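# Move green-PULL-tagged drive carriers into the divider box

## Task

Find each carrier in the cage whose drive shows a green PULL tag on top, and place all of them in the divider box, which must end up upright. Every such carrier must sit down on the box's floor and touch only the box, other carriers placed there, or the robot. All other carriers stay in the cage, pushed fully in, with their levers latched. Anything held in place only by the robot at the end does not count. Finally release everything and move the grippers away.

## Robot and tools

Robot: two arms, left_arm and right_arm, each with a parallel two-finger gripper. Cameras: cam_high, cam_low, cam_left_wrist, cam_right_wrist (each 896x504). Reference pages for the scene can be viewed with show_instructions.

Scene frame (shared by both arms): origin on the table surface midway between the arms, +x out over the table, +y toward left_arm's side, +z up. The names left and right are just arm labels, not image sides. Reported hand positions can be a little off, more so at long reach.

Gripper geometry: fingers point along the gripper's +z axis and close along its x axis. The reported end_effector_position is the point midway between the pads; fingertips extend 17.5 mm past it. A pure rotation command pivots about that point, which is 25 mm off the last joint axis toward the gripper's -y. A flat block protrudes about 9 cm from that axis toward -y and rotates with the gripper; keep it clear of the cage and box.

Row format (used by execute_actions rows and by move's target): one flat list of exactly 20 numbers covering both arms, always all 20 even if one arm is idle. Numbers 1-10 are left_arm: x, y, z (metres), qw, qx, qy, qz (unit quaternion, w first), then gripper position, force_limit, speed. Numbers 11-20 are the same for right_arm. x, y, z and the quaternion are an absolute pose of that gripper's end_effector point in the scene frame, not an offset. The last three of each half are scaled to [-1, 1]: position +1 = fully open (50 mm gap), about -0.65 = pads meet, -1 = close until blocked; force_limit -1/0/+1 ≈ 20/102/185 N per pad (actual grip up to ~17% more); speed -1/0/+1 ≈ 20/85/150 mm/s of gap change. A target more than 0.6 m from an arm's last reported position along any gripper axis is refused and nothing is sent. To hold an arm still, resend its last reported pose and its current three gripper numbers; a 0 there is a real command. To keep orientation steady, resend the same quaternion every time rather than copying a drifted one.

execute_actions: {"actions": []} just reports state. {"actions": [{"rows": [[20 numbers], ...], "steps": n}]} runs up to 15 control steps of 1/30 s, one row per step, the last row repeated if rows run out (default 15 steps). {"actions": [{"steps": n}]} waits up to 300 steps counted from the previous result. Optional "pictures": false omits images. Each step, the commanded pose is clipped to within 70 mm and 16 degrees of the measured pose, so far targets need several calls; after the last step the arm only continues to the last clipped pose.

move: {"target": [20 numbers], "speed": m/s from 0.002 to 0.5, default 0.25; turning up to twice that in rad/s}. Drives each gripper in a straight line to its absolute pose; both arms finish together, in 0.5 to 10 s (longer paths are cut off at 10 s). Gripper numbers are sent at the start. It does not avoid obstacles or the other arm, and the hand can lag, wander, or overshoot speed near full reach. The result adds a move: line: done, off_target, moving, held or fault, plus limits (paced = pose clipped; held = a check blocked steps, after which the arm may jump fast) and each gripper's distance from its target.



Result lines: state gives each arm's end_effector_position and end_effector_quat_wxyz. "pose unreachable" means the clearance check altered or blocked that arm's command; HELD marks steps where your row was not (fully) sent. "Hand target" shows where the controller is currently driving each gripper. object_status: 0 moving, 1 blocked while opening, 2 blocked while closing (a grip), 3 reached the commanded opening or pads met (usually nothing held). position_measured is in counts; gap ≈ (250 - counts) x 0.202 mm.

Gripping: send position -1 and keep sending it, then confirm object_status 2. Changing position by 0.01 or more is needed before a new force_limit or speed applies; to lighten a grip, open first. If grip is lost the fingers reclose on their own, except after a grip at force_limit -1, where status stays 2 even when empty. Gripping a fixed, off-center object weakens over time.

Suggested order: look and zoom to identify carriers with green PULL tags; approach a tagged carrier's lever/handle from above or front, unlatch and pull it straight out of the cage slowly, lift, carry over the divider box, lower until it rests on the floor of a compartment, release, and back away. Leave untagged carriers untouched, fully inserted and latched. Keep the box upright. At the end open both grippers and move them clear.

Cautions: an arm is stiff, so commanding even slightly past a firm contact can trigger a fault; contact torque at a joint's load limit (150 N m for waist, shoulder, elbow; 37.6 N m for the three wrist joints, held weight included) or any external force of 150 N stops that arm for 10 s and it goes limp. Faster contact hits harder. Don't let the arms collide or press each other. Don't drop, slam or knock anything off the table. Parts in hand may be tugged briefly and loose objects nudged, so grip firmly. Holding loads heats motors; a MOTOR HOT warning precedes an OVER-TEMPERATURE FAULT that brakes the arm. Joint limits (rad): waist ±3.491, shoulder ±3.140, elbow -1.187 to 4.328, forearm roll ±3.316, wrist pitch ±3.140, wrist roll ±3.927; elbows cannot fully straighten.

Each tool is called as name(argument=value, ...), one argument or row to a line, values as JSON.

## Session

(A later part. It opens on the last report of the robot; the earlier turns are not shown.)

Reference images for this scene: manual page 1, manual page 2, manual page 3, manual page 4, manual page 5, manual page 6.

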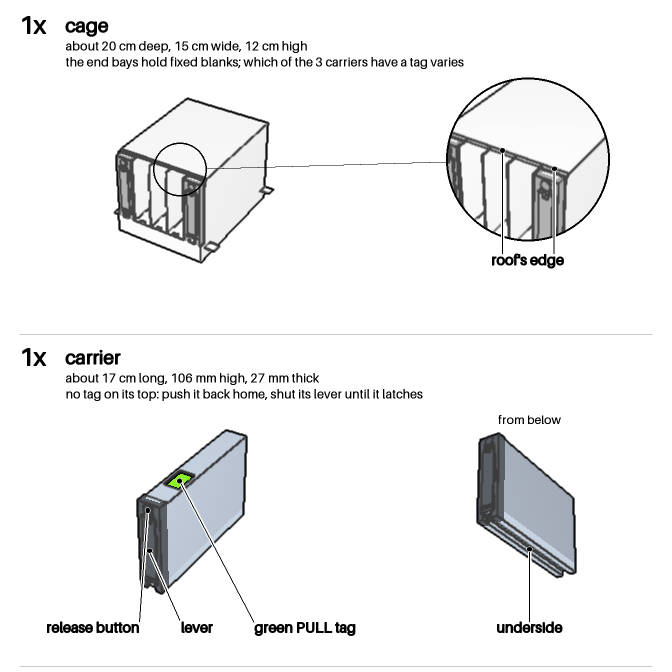

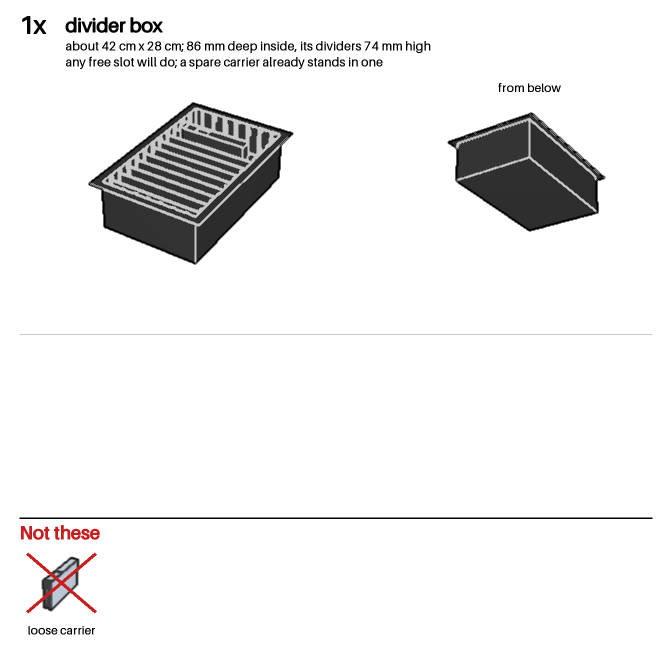

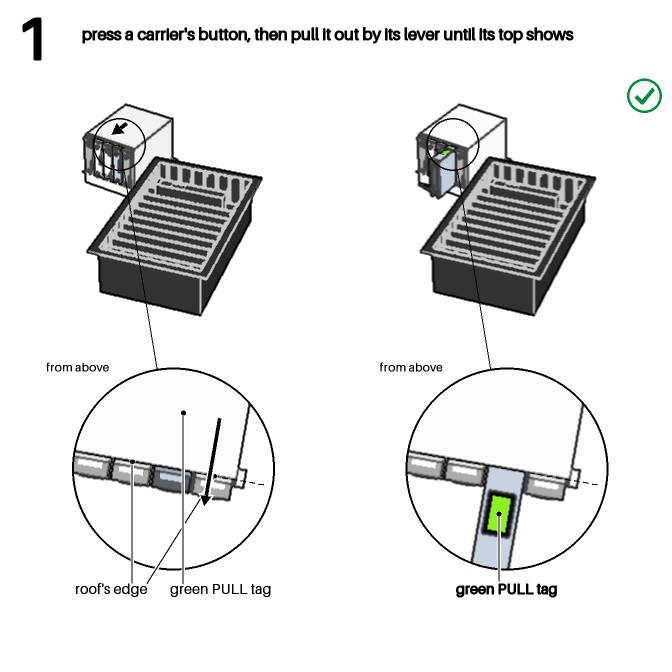

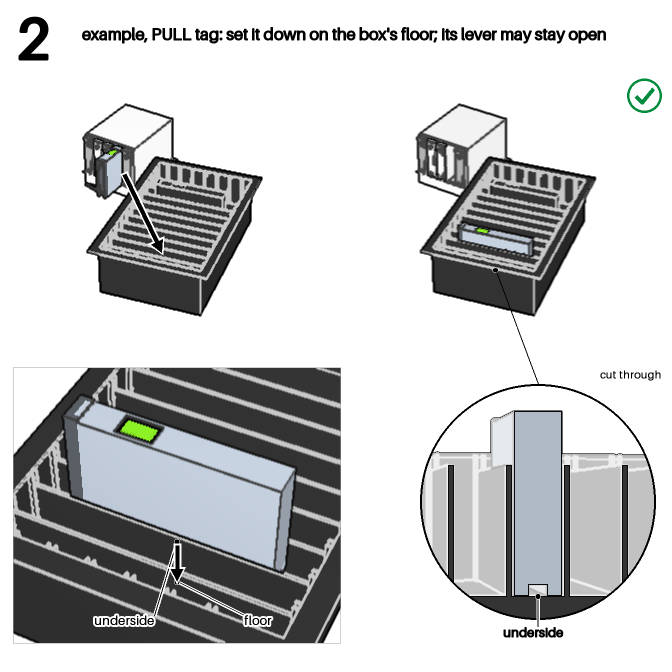

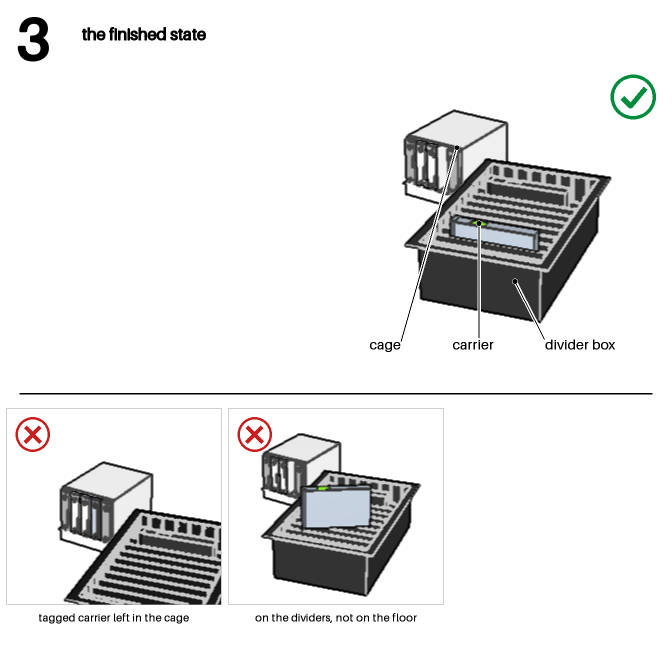

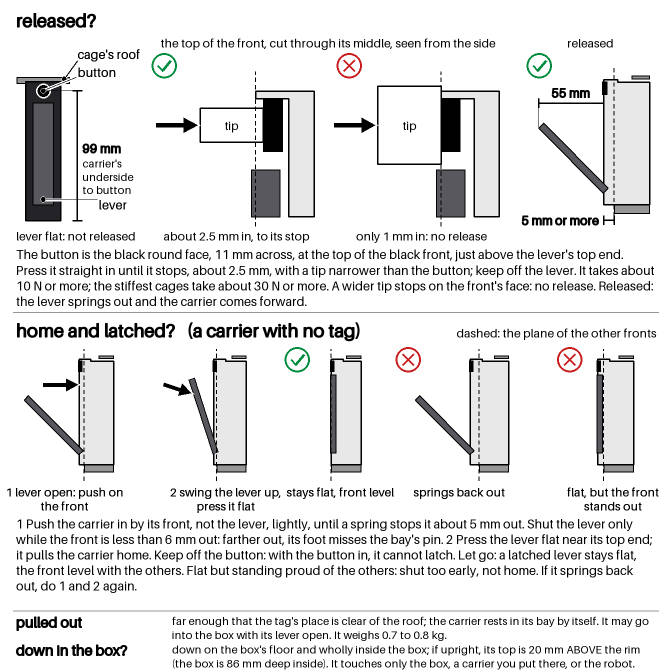

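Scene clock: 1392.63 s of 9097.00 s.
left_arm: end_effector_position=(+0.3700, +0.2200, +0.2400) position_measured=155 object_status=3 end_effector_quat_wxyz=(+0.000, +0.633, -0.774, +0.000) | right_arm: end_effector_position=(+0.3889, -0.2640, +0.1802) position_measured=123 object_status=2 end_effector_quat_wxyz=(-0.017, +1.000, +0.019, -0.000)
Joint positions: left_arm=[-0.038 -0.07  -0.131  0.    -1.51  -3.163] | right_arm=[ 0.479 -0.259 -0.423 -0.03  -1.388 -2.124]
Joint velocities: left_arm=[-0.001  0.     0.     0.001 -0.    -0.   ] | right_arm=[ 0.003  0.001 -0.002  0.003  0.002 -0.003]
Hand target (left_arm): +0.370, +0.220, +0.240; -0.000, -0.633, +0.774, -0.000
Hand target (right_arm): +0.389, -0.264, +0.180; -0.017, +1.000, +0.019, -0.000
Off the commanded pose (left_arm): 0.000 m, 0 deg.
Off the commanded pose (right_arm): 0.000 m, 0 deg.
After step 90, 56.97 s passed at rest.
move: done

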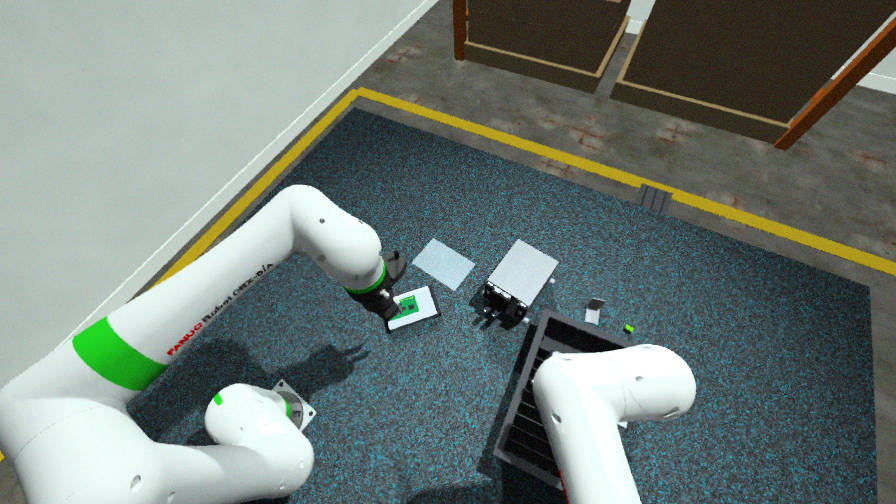

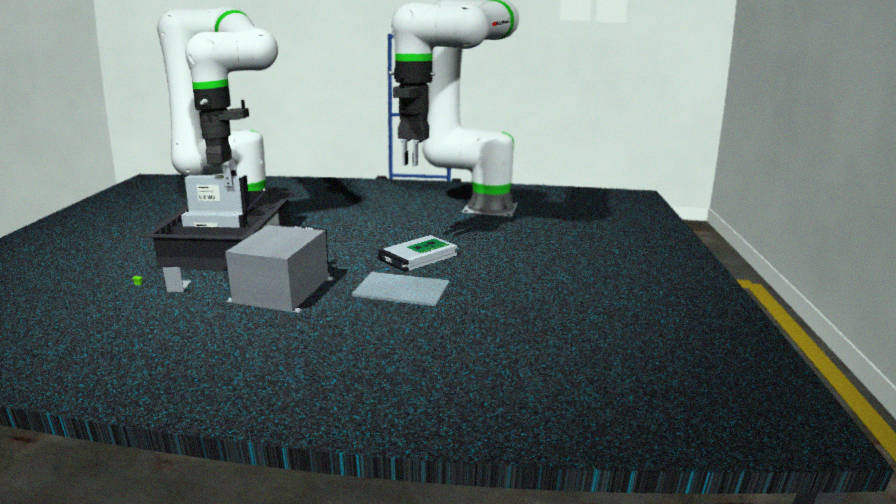

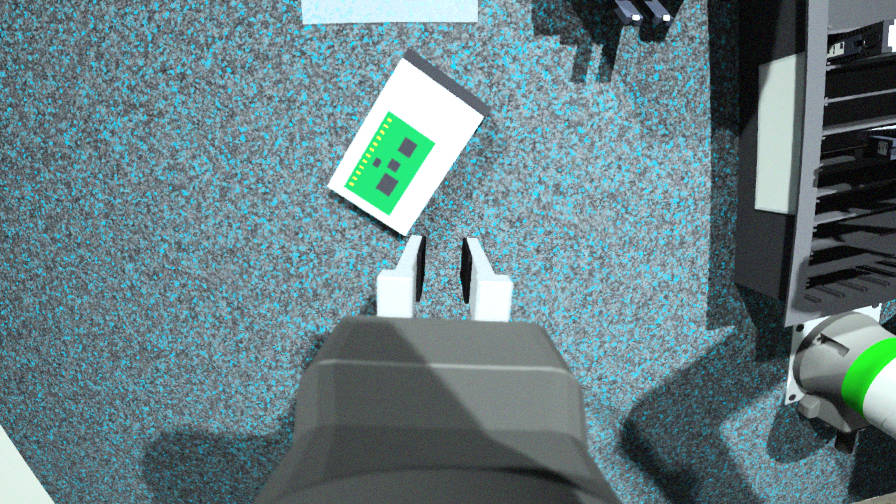

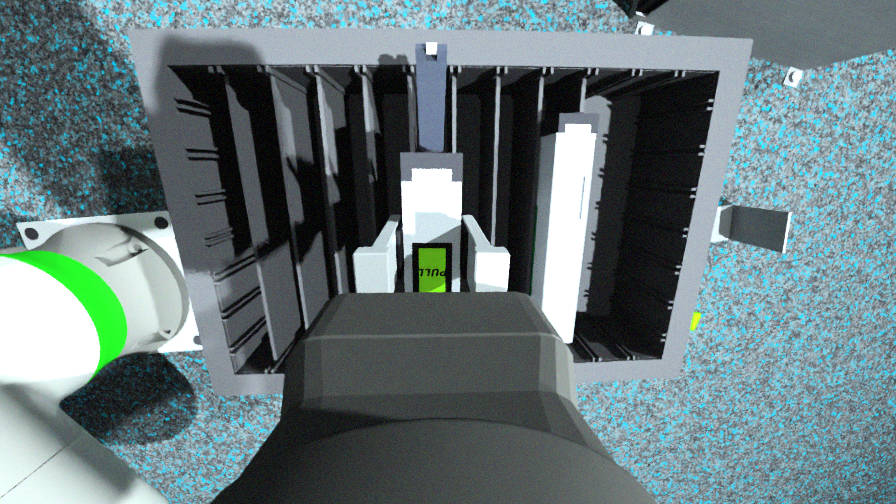

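move(
  target=[0.37,0.22,0.24,0,0.6327,-0.7744,0,-0.02,0,0.5,0.3889,-0.264,0.155,-0.0174,0.9997,0.0192,-0.0003,-0.97,0.4,-0.3],
  speed=0.007,
)

zoom_image(
  camera="cam_right_wrist",
  region=[340,0,530,230],
)

zoom_image(
  camera="cam_low",
  region=[160,150,280,250],
)

Scene clock: 1407.37 s of 9097.00 s.
left_arm: end_effector_position=(+0.3700, +0.2200, +0.2400) position_measured=155 object_status=3 end_effector_quat_wxyz=(+0.000, +0.633, -0.774, -0.000) | right_arm: end_effector_position=(+0.3902, -0.2636, +0.1791) position_measured=123 object_status=2 end_effector_quat_wxyz=(-0.018, +1.000, +0.019, +0.002)
Joint positions: left_arm=[-0.038 -0.07  -0.131  0.    -1.51  -3.163] | right_arm=[ 0.48  -0.259 -0.426 -0.029 -1.381 -2.124]
Joint velocities: left_arm=[-0.    -0.     0.001  0.     0.001 -0.   ] | right_arm=[ 0.001 -0.    -0.     0.     0.    -0.   ]
Hand target (left_arm): +0.370, +0.220, +0.240; -0.000, -0.633, +0.774, -0.000
Hand target (right_arm): +0.390, -0.264, +0.179; -0.018, +1.000, +0.019, +0.002
Off the commanded pose (left_arm): 0.000 m, 0 deg.
Off the commanded pose (right_arm): 0.024 m, 0 deg.
FORCE FAULT: contact force on the right arm reached its limit, and that arm stopped for 10 seconds. The contact can be on any part of that arm, not only on its tool. That arm's remaining commands of this call were not run. That arm holds still and accepts commands again. Move the arm away from the contact; if what it grips holds it there, let go first. Pushing or pulling that hard again can fault the arm again.
After step 90, 1.20 s passed at rest.
move: fault (right_arm)

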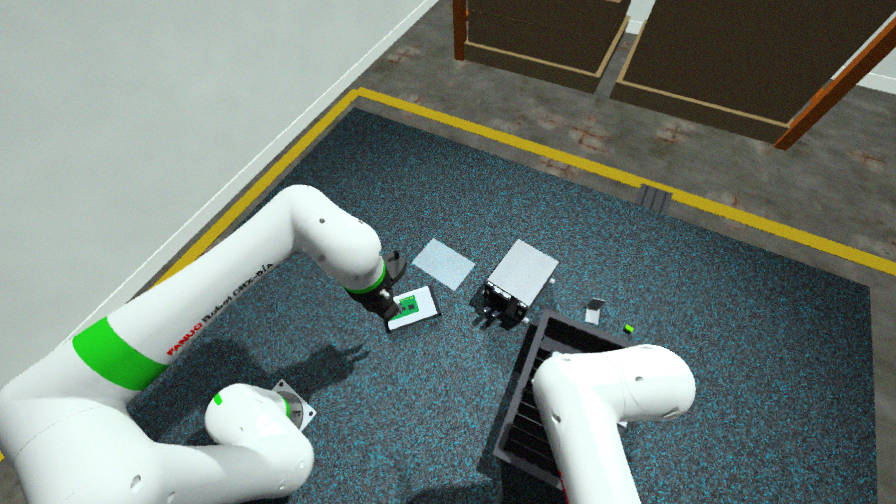

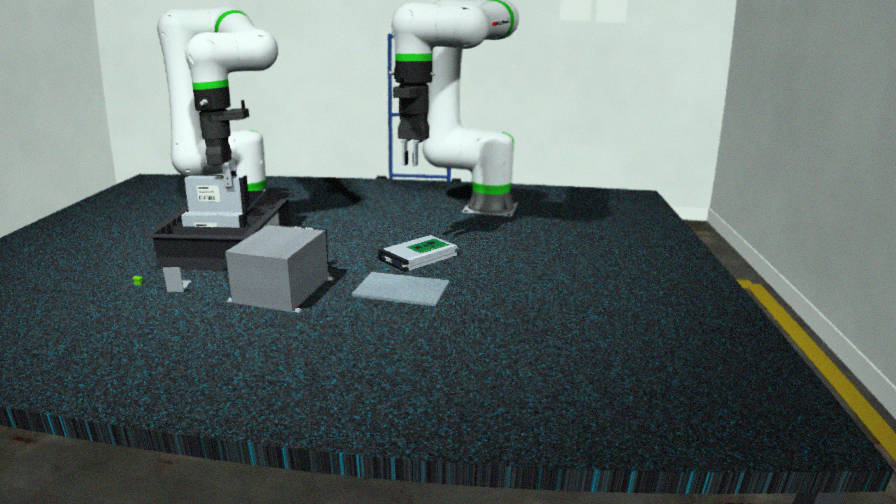

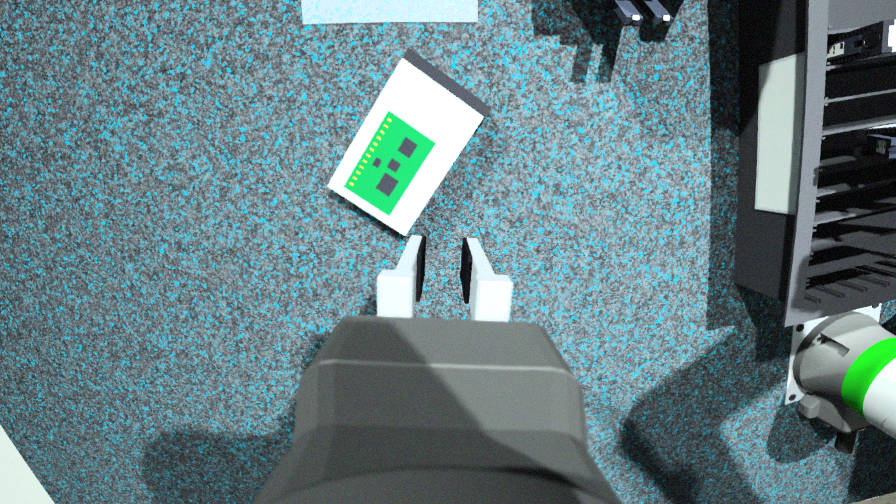

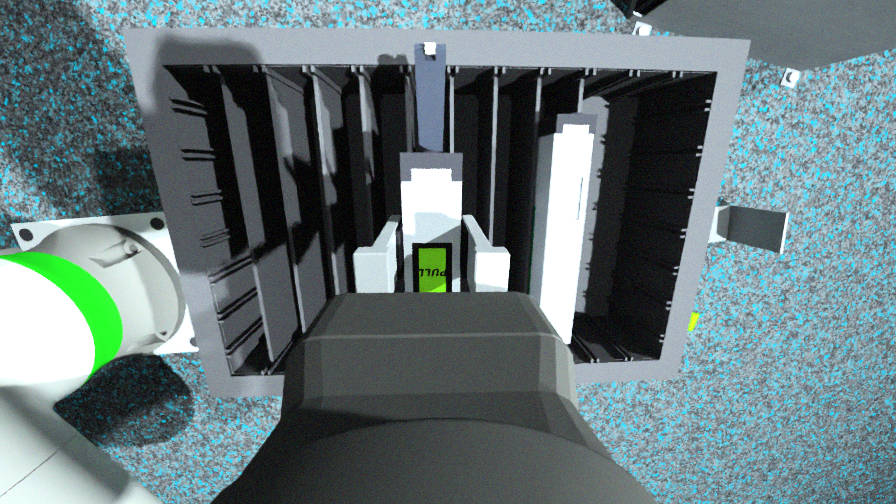

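Region (340, 0, 530, 230) of cam_right_wrist's 896x504 image, scaled by 2.191, with more detail than that image has; it fills the left 416 columns of this view, and the rest is white.

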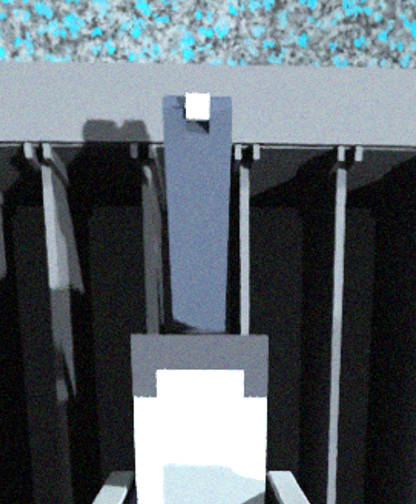

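Region (160, 150, 280, 250) of cam_low's 896x504 image, scaled by 4.200, with more detail than that image has.

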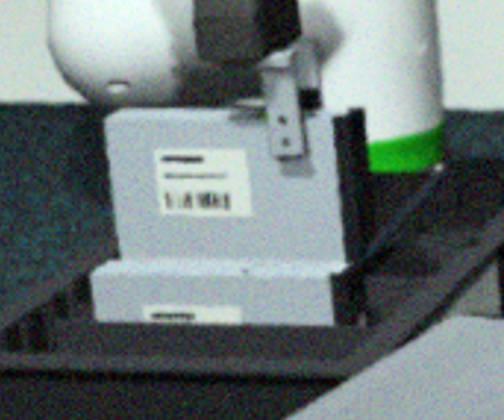

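move(
  target=[0.37,0.22,0.24,0,0.6327,-0.7744,0,-0.02,0,0.5,0.3912,-0.259,0.192,-0.0174,0.9994,0.0297,-0.0005,-0.97,0.4,-0.3],
  speed=0.015,
)

zoom_image(
  camera="cam_right_wrist",
  region=[340,30,530,230],
)

zoom_image(
  camera="cam_right_wrist",
  region=[120,250,370,420],
)

zoom_image(
  camera="cam_right_wrist",
  region=[500,250,750,420],
)

zoom_image(
  camera="cam_right_wrist",
  region=[120,20,370,170],
)

zoom_image(
  camera="cam_right_wrist",
  region=[520,20,770,170],
)

Scene clock: 1463.60 s of 9097.00 s.
left_arm: end_effector_position=(+0.3700, +0.2200, +0.2400) position_measured=155 object_status=3 end_effector_quat_wxyz=(+0.000, +0.633, -0.774, +0.000) | right_arm: end_effector_position=(+0.3912, -0.2590, +0.1919) position_measured=123 object_status=2 end_effector_quat_wxyz=(-0.017, +0.999, +0.030, -0.000)
Joint positions: left_arm=[-0.038 -0.07  -0.131  0.    -1.51  -3.163] | right_arm=[ 0.487 -0.252 -0.391 -0.03  -1.414 -2.111]
Joint velocities: left_arm=[ 0.002  0.     0.    -0.001 -0.001  0.002] | right_arm=[-0.     0.001  0.003 -0.    -0.003  0.   ]
Hand target (left_arm): +0.370, +0.220, +0.240; -0.000, -0.633, +0.774, -0.000
Hand target (right_arm): +0.391, -0.259, +0.192; -0.017, +0.999, +0.030, -0.000
Off the commanded pose (left_arm): 0.000 m, 0 deg.
Off the commanded pose (right_arm): 0.000 m, 0 deg.
After step 90, 52.10 s passed at rest.
move: done

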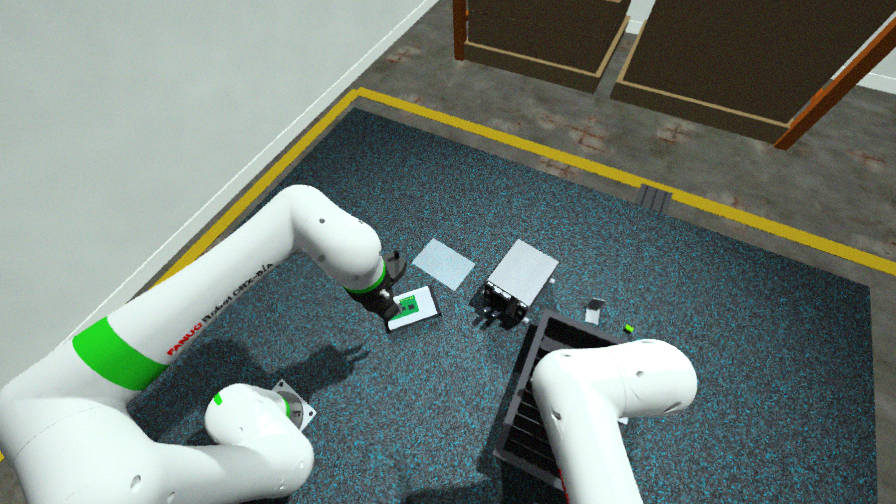

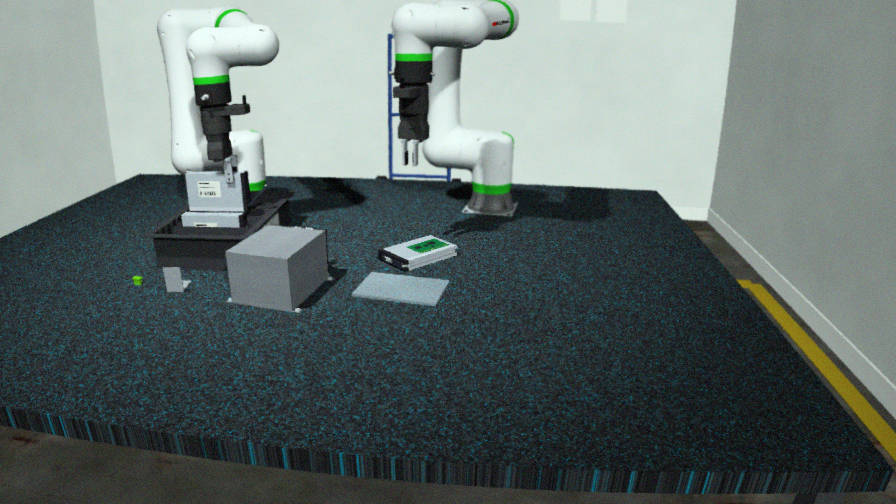

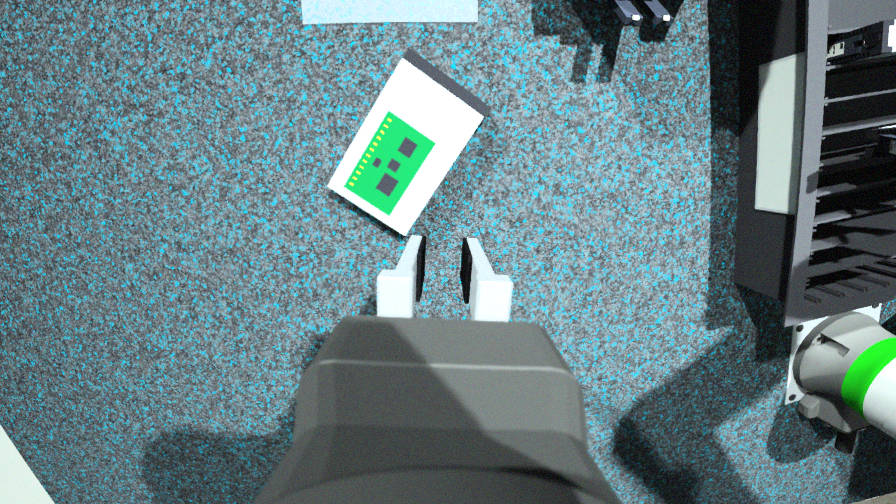

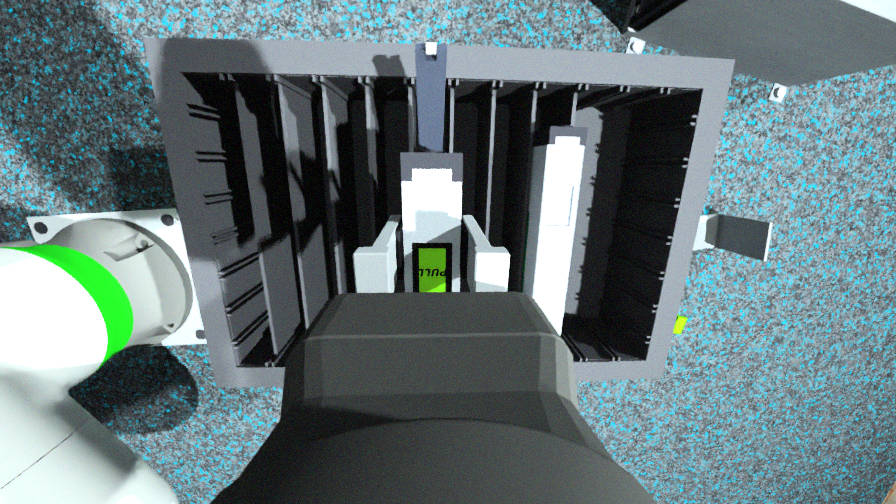

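Region (340, 30, 530, 230) of cam_right_wrist's 896x504 image, scaled by 2.520, with more detail than that image has; it fills the left 479 columns of this view, and the rest is white.

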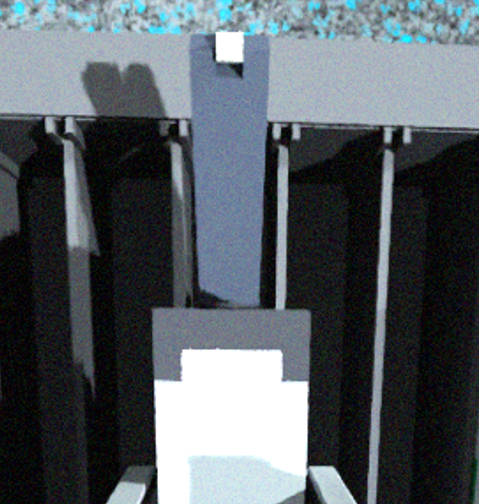

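Region (120, 250, 370, 420) of cam_right_wrist's 896x504 image, scaled by 2.016, with more detail than that image has; it fills the top 343 rows of this view, and the rest is white.

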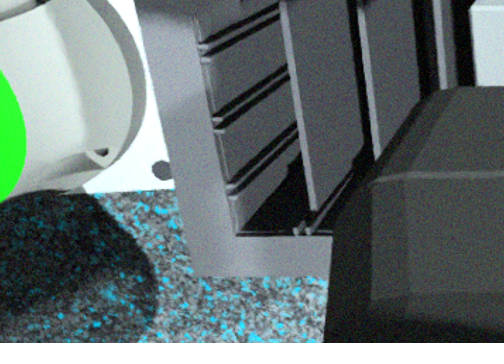

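Region (500, 250, 750, 420) of cam_right_wrist's 896x504 image, scaled by 2.016, with more detail than that image has; it fills the top 343 rows of this view, and the rest is white.

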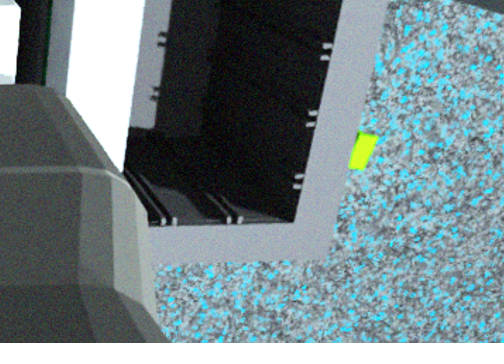

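Region (120, 20, 370, 170) of cam_right_wrist's 896x504 image, scaled by 2.016, with more detail than that image has; it fills the top 302 rows of this view, and the rest is white.

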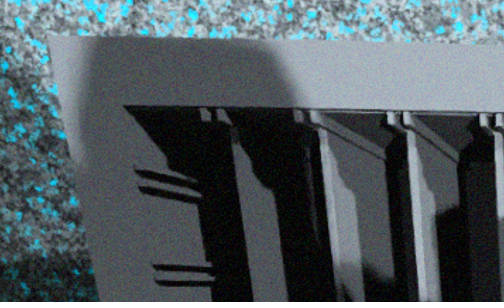

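Region (520, 20, 770, 170) of cam_right_wrist's 896x504 image, scaled by 2.016, with more detail than that image has; it fills the top 302 rows of this view, and the rest is white.

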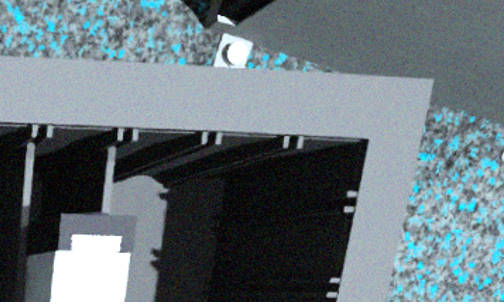

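move(
  target=[0.37,0.22,0.24,0,0.6327,-0.7744,0,-0.02,0,0.5,0.3912,-0.259,0.178,-0.0174,0.9994,0.0297,-0.0005,-0.97,0.4,-0.3],
  speed=0.008,
)

zoom_image(
  camera="cam_right_wrist",
  region=[340,30,530,230],
)

zoom_image(
  camera="cam_right_wrist",
  region=[560,20,810,170],
)

Scene clock: 1479.67 s of 9097.00 s.
left_arm: end_effector_position=(+0.3700, +0.2200, +0.2400) position_measured=155 object_status=3 end_effector_quat_wxyz=(+0.000, +0.633, -0.774, -0.000) | right_arm: end_effector_position=(+0.3912, -0.2590, +0.1780) position_measured=123 object_status=2 end_effector_quat_wxyz=(-0.017, +0.999, +0.030, -0.001)
Joint positions: left_arm=[-0.038 -0.07  -0.131  0.    -1.51  -3.163] | right_arm=[ 0.487 -0.246 -0.419 -0.03  -1.38  -2.11 ]
Joint velocities: left_arm=[ 0.002 -0.    -0.    -0.     0.001  0.001] | right_arm=[-0.     0.    -0.001 -0.     0.002  0.   ]
Hand target (left_arm): +0.370, +0.220, +0.240; -0.000, -0.633, +0.774, -0.000
Hand target (right_arm): +0.391, -0.259, +0.178; -0.017, +0.999, +0.030, -0.001
Off the commanded pose (left_arm): 0.000 m, 0 deg.
Off the commanded pose (right_arm): 0.000 m, 0 deg.
After step 90, 11.10 s passed at rest.
move: done

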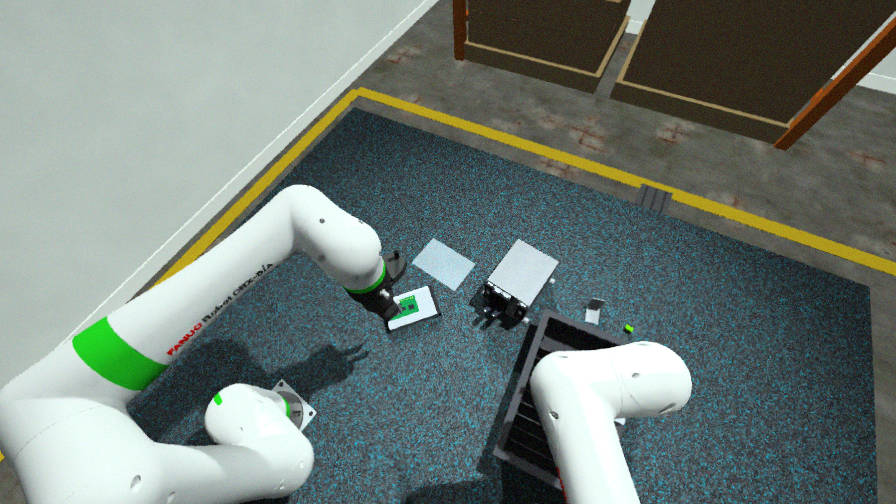

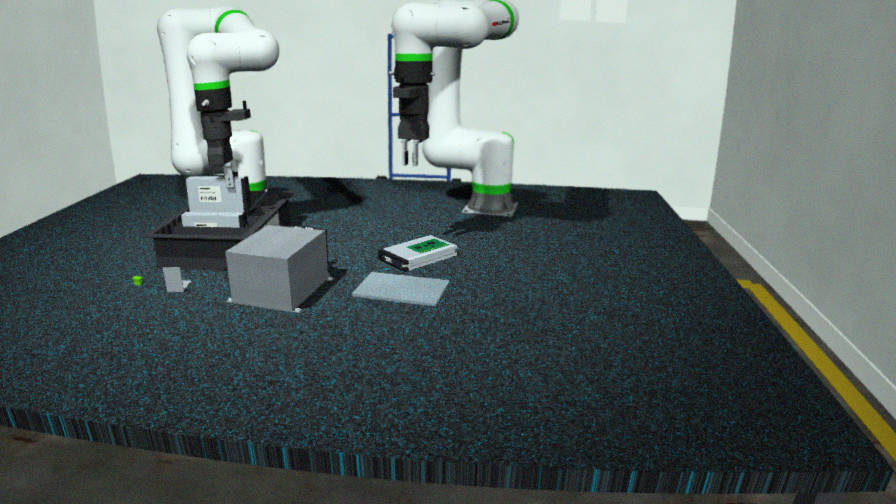

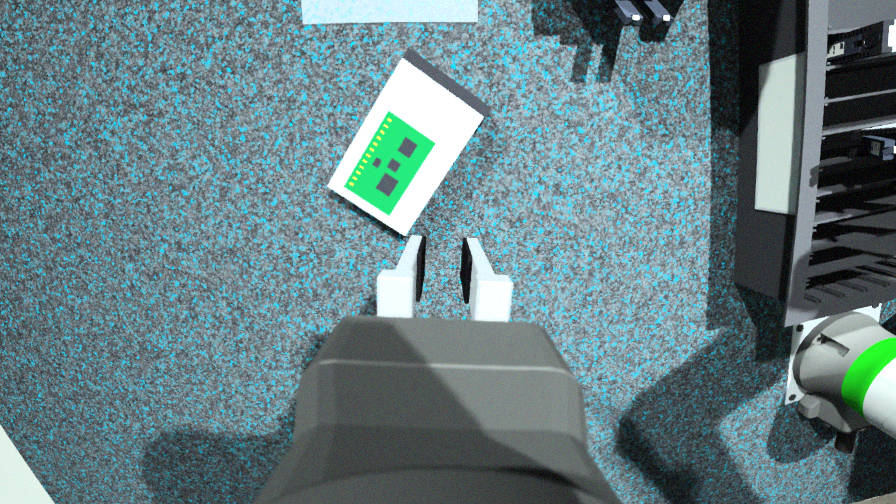

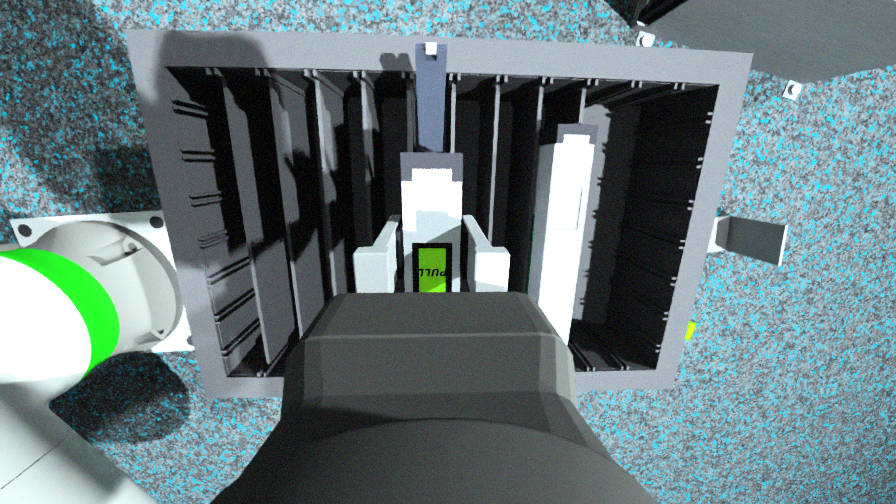

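Region (340, 30, 530, 230) of cam_right_wrist's 896x504 image, scaled by 2.520, with more detail than that image has; it fills the left 479 columns of this view, and the rest is white.

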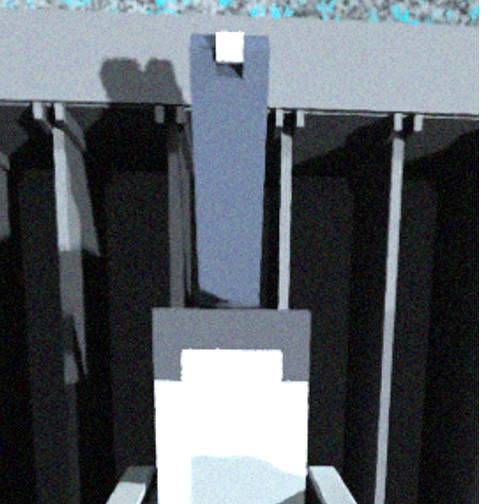

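Region (560, 20, 810, 170) of cam_right_wrist's 896x504 image, scaled by 2.016, with more detail than that image has; it fills the top 302 rows of this view, and the rest is white.

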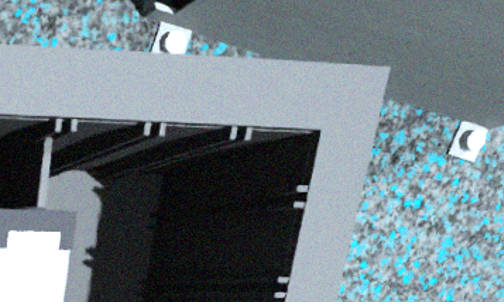

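move(
  target=[0.37,0.22,0.24,0,0.6327,-0.7744,0,-0.02,0,0.5,0.3912,-0.259,0.1755,-0.0174,0.9994,0.0297,-0.0005,-0.97,0.4,-0.3],
  speed=0.004,
)

zoom_image(
  camera="cam_right_wrist",
  region=[660,40,780,130],
)

Scene clock: 1485.77 s of 9097.00 s.
left_arm: end_effector_position=(+0.3700, +0.2200, +0.2400) position_measured=155 object_status=3 end_effector_quat_wxyz=(+0.000, +0.633, -0.774, +0.000) | right_arm: end_effector_position=(+0.3912, -0.2590, +0.1755) position_measured=123 object_status=2 end_effector_quat_wxyz=(-0.017, +0.999, +0.030, -0.000)
Joint positions: left_arm=[-0.038 -0.07  -0.131  0.    -1.51  -3.163] | right_arm=[ 0.487 -0.245 -0.424 -0.03  -1.374 -2.11 ]
Joint velocities: left_arm=[-0.     0.    -0.     0.001  0.001  0.   ] | right_arm=[ 0.001  0.    -0.    -0.     0.001  0.001]
Hand target (left_arm): +0.370, +0.220, +0.240; -0.000, -0.633, +0.774, -0.000
Hand target (right_arm): +0.391, -0.259, +0.176; -0.017, +0.999, +0.030, -0.001
Off the commanded pose (left_arm): 0.000 m, 0 deg.
Off the commanded pose (right_arm): 0.000 m, 0 deg.
After step 90, 2.27 s passed at rest.
move: done

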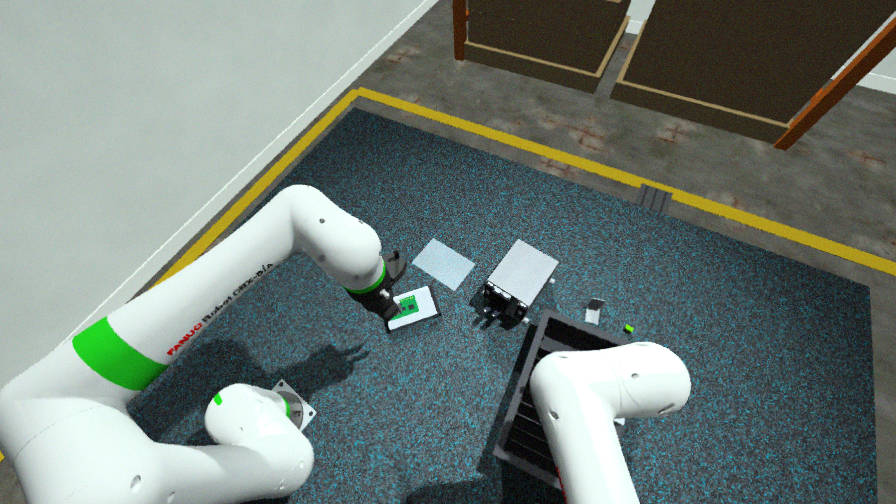

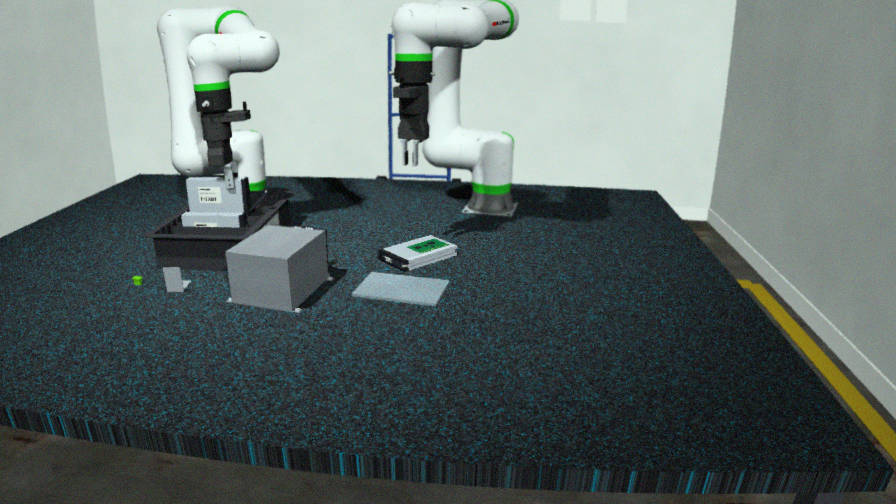

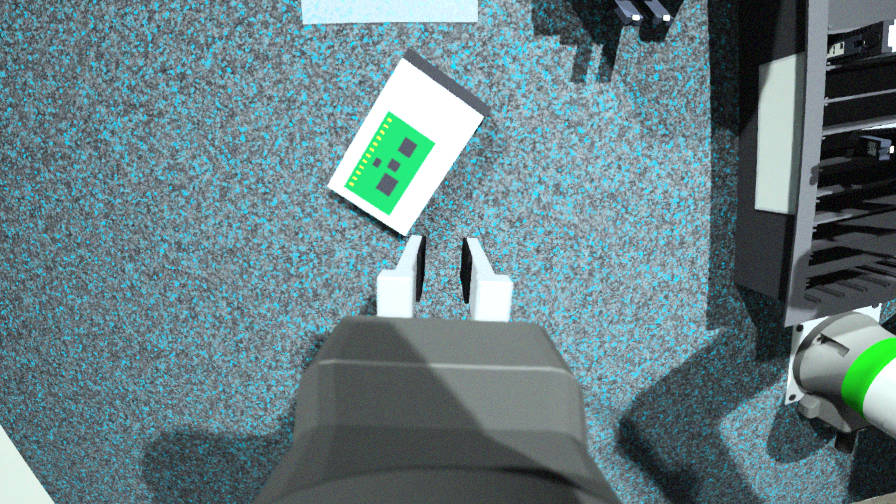

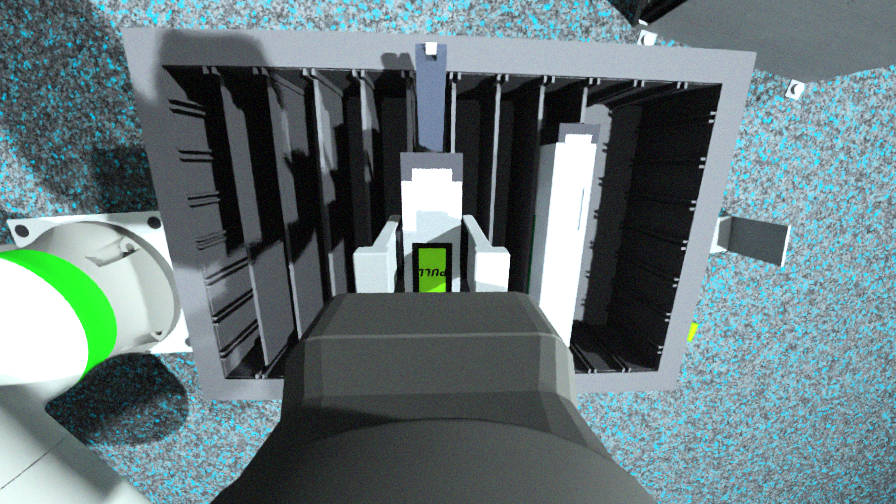

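Region (660, 40, 780, 130) of cam_right_wrist's 896x504 image, scaled by 4.200, with more detail than that image has; it fills the top 378 rows of this view, and the rest is white.

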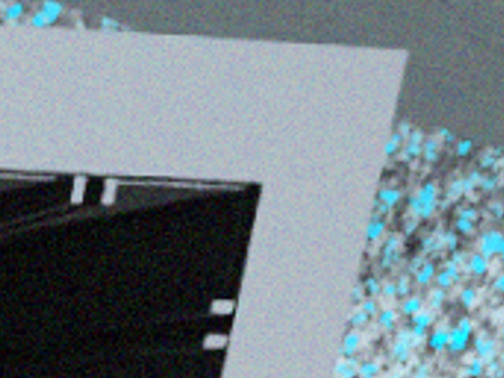

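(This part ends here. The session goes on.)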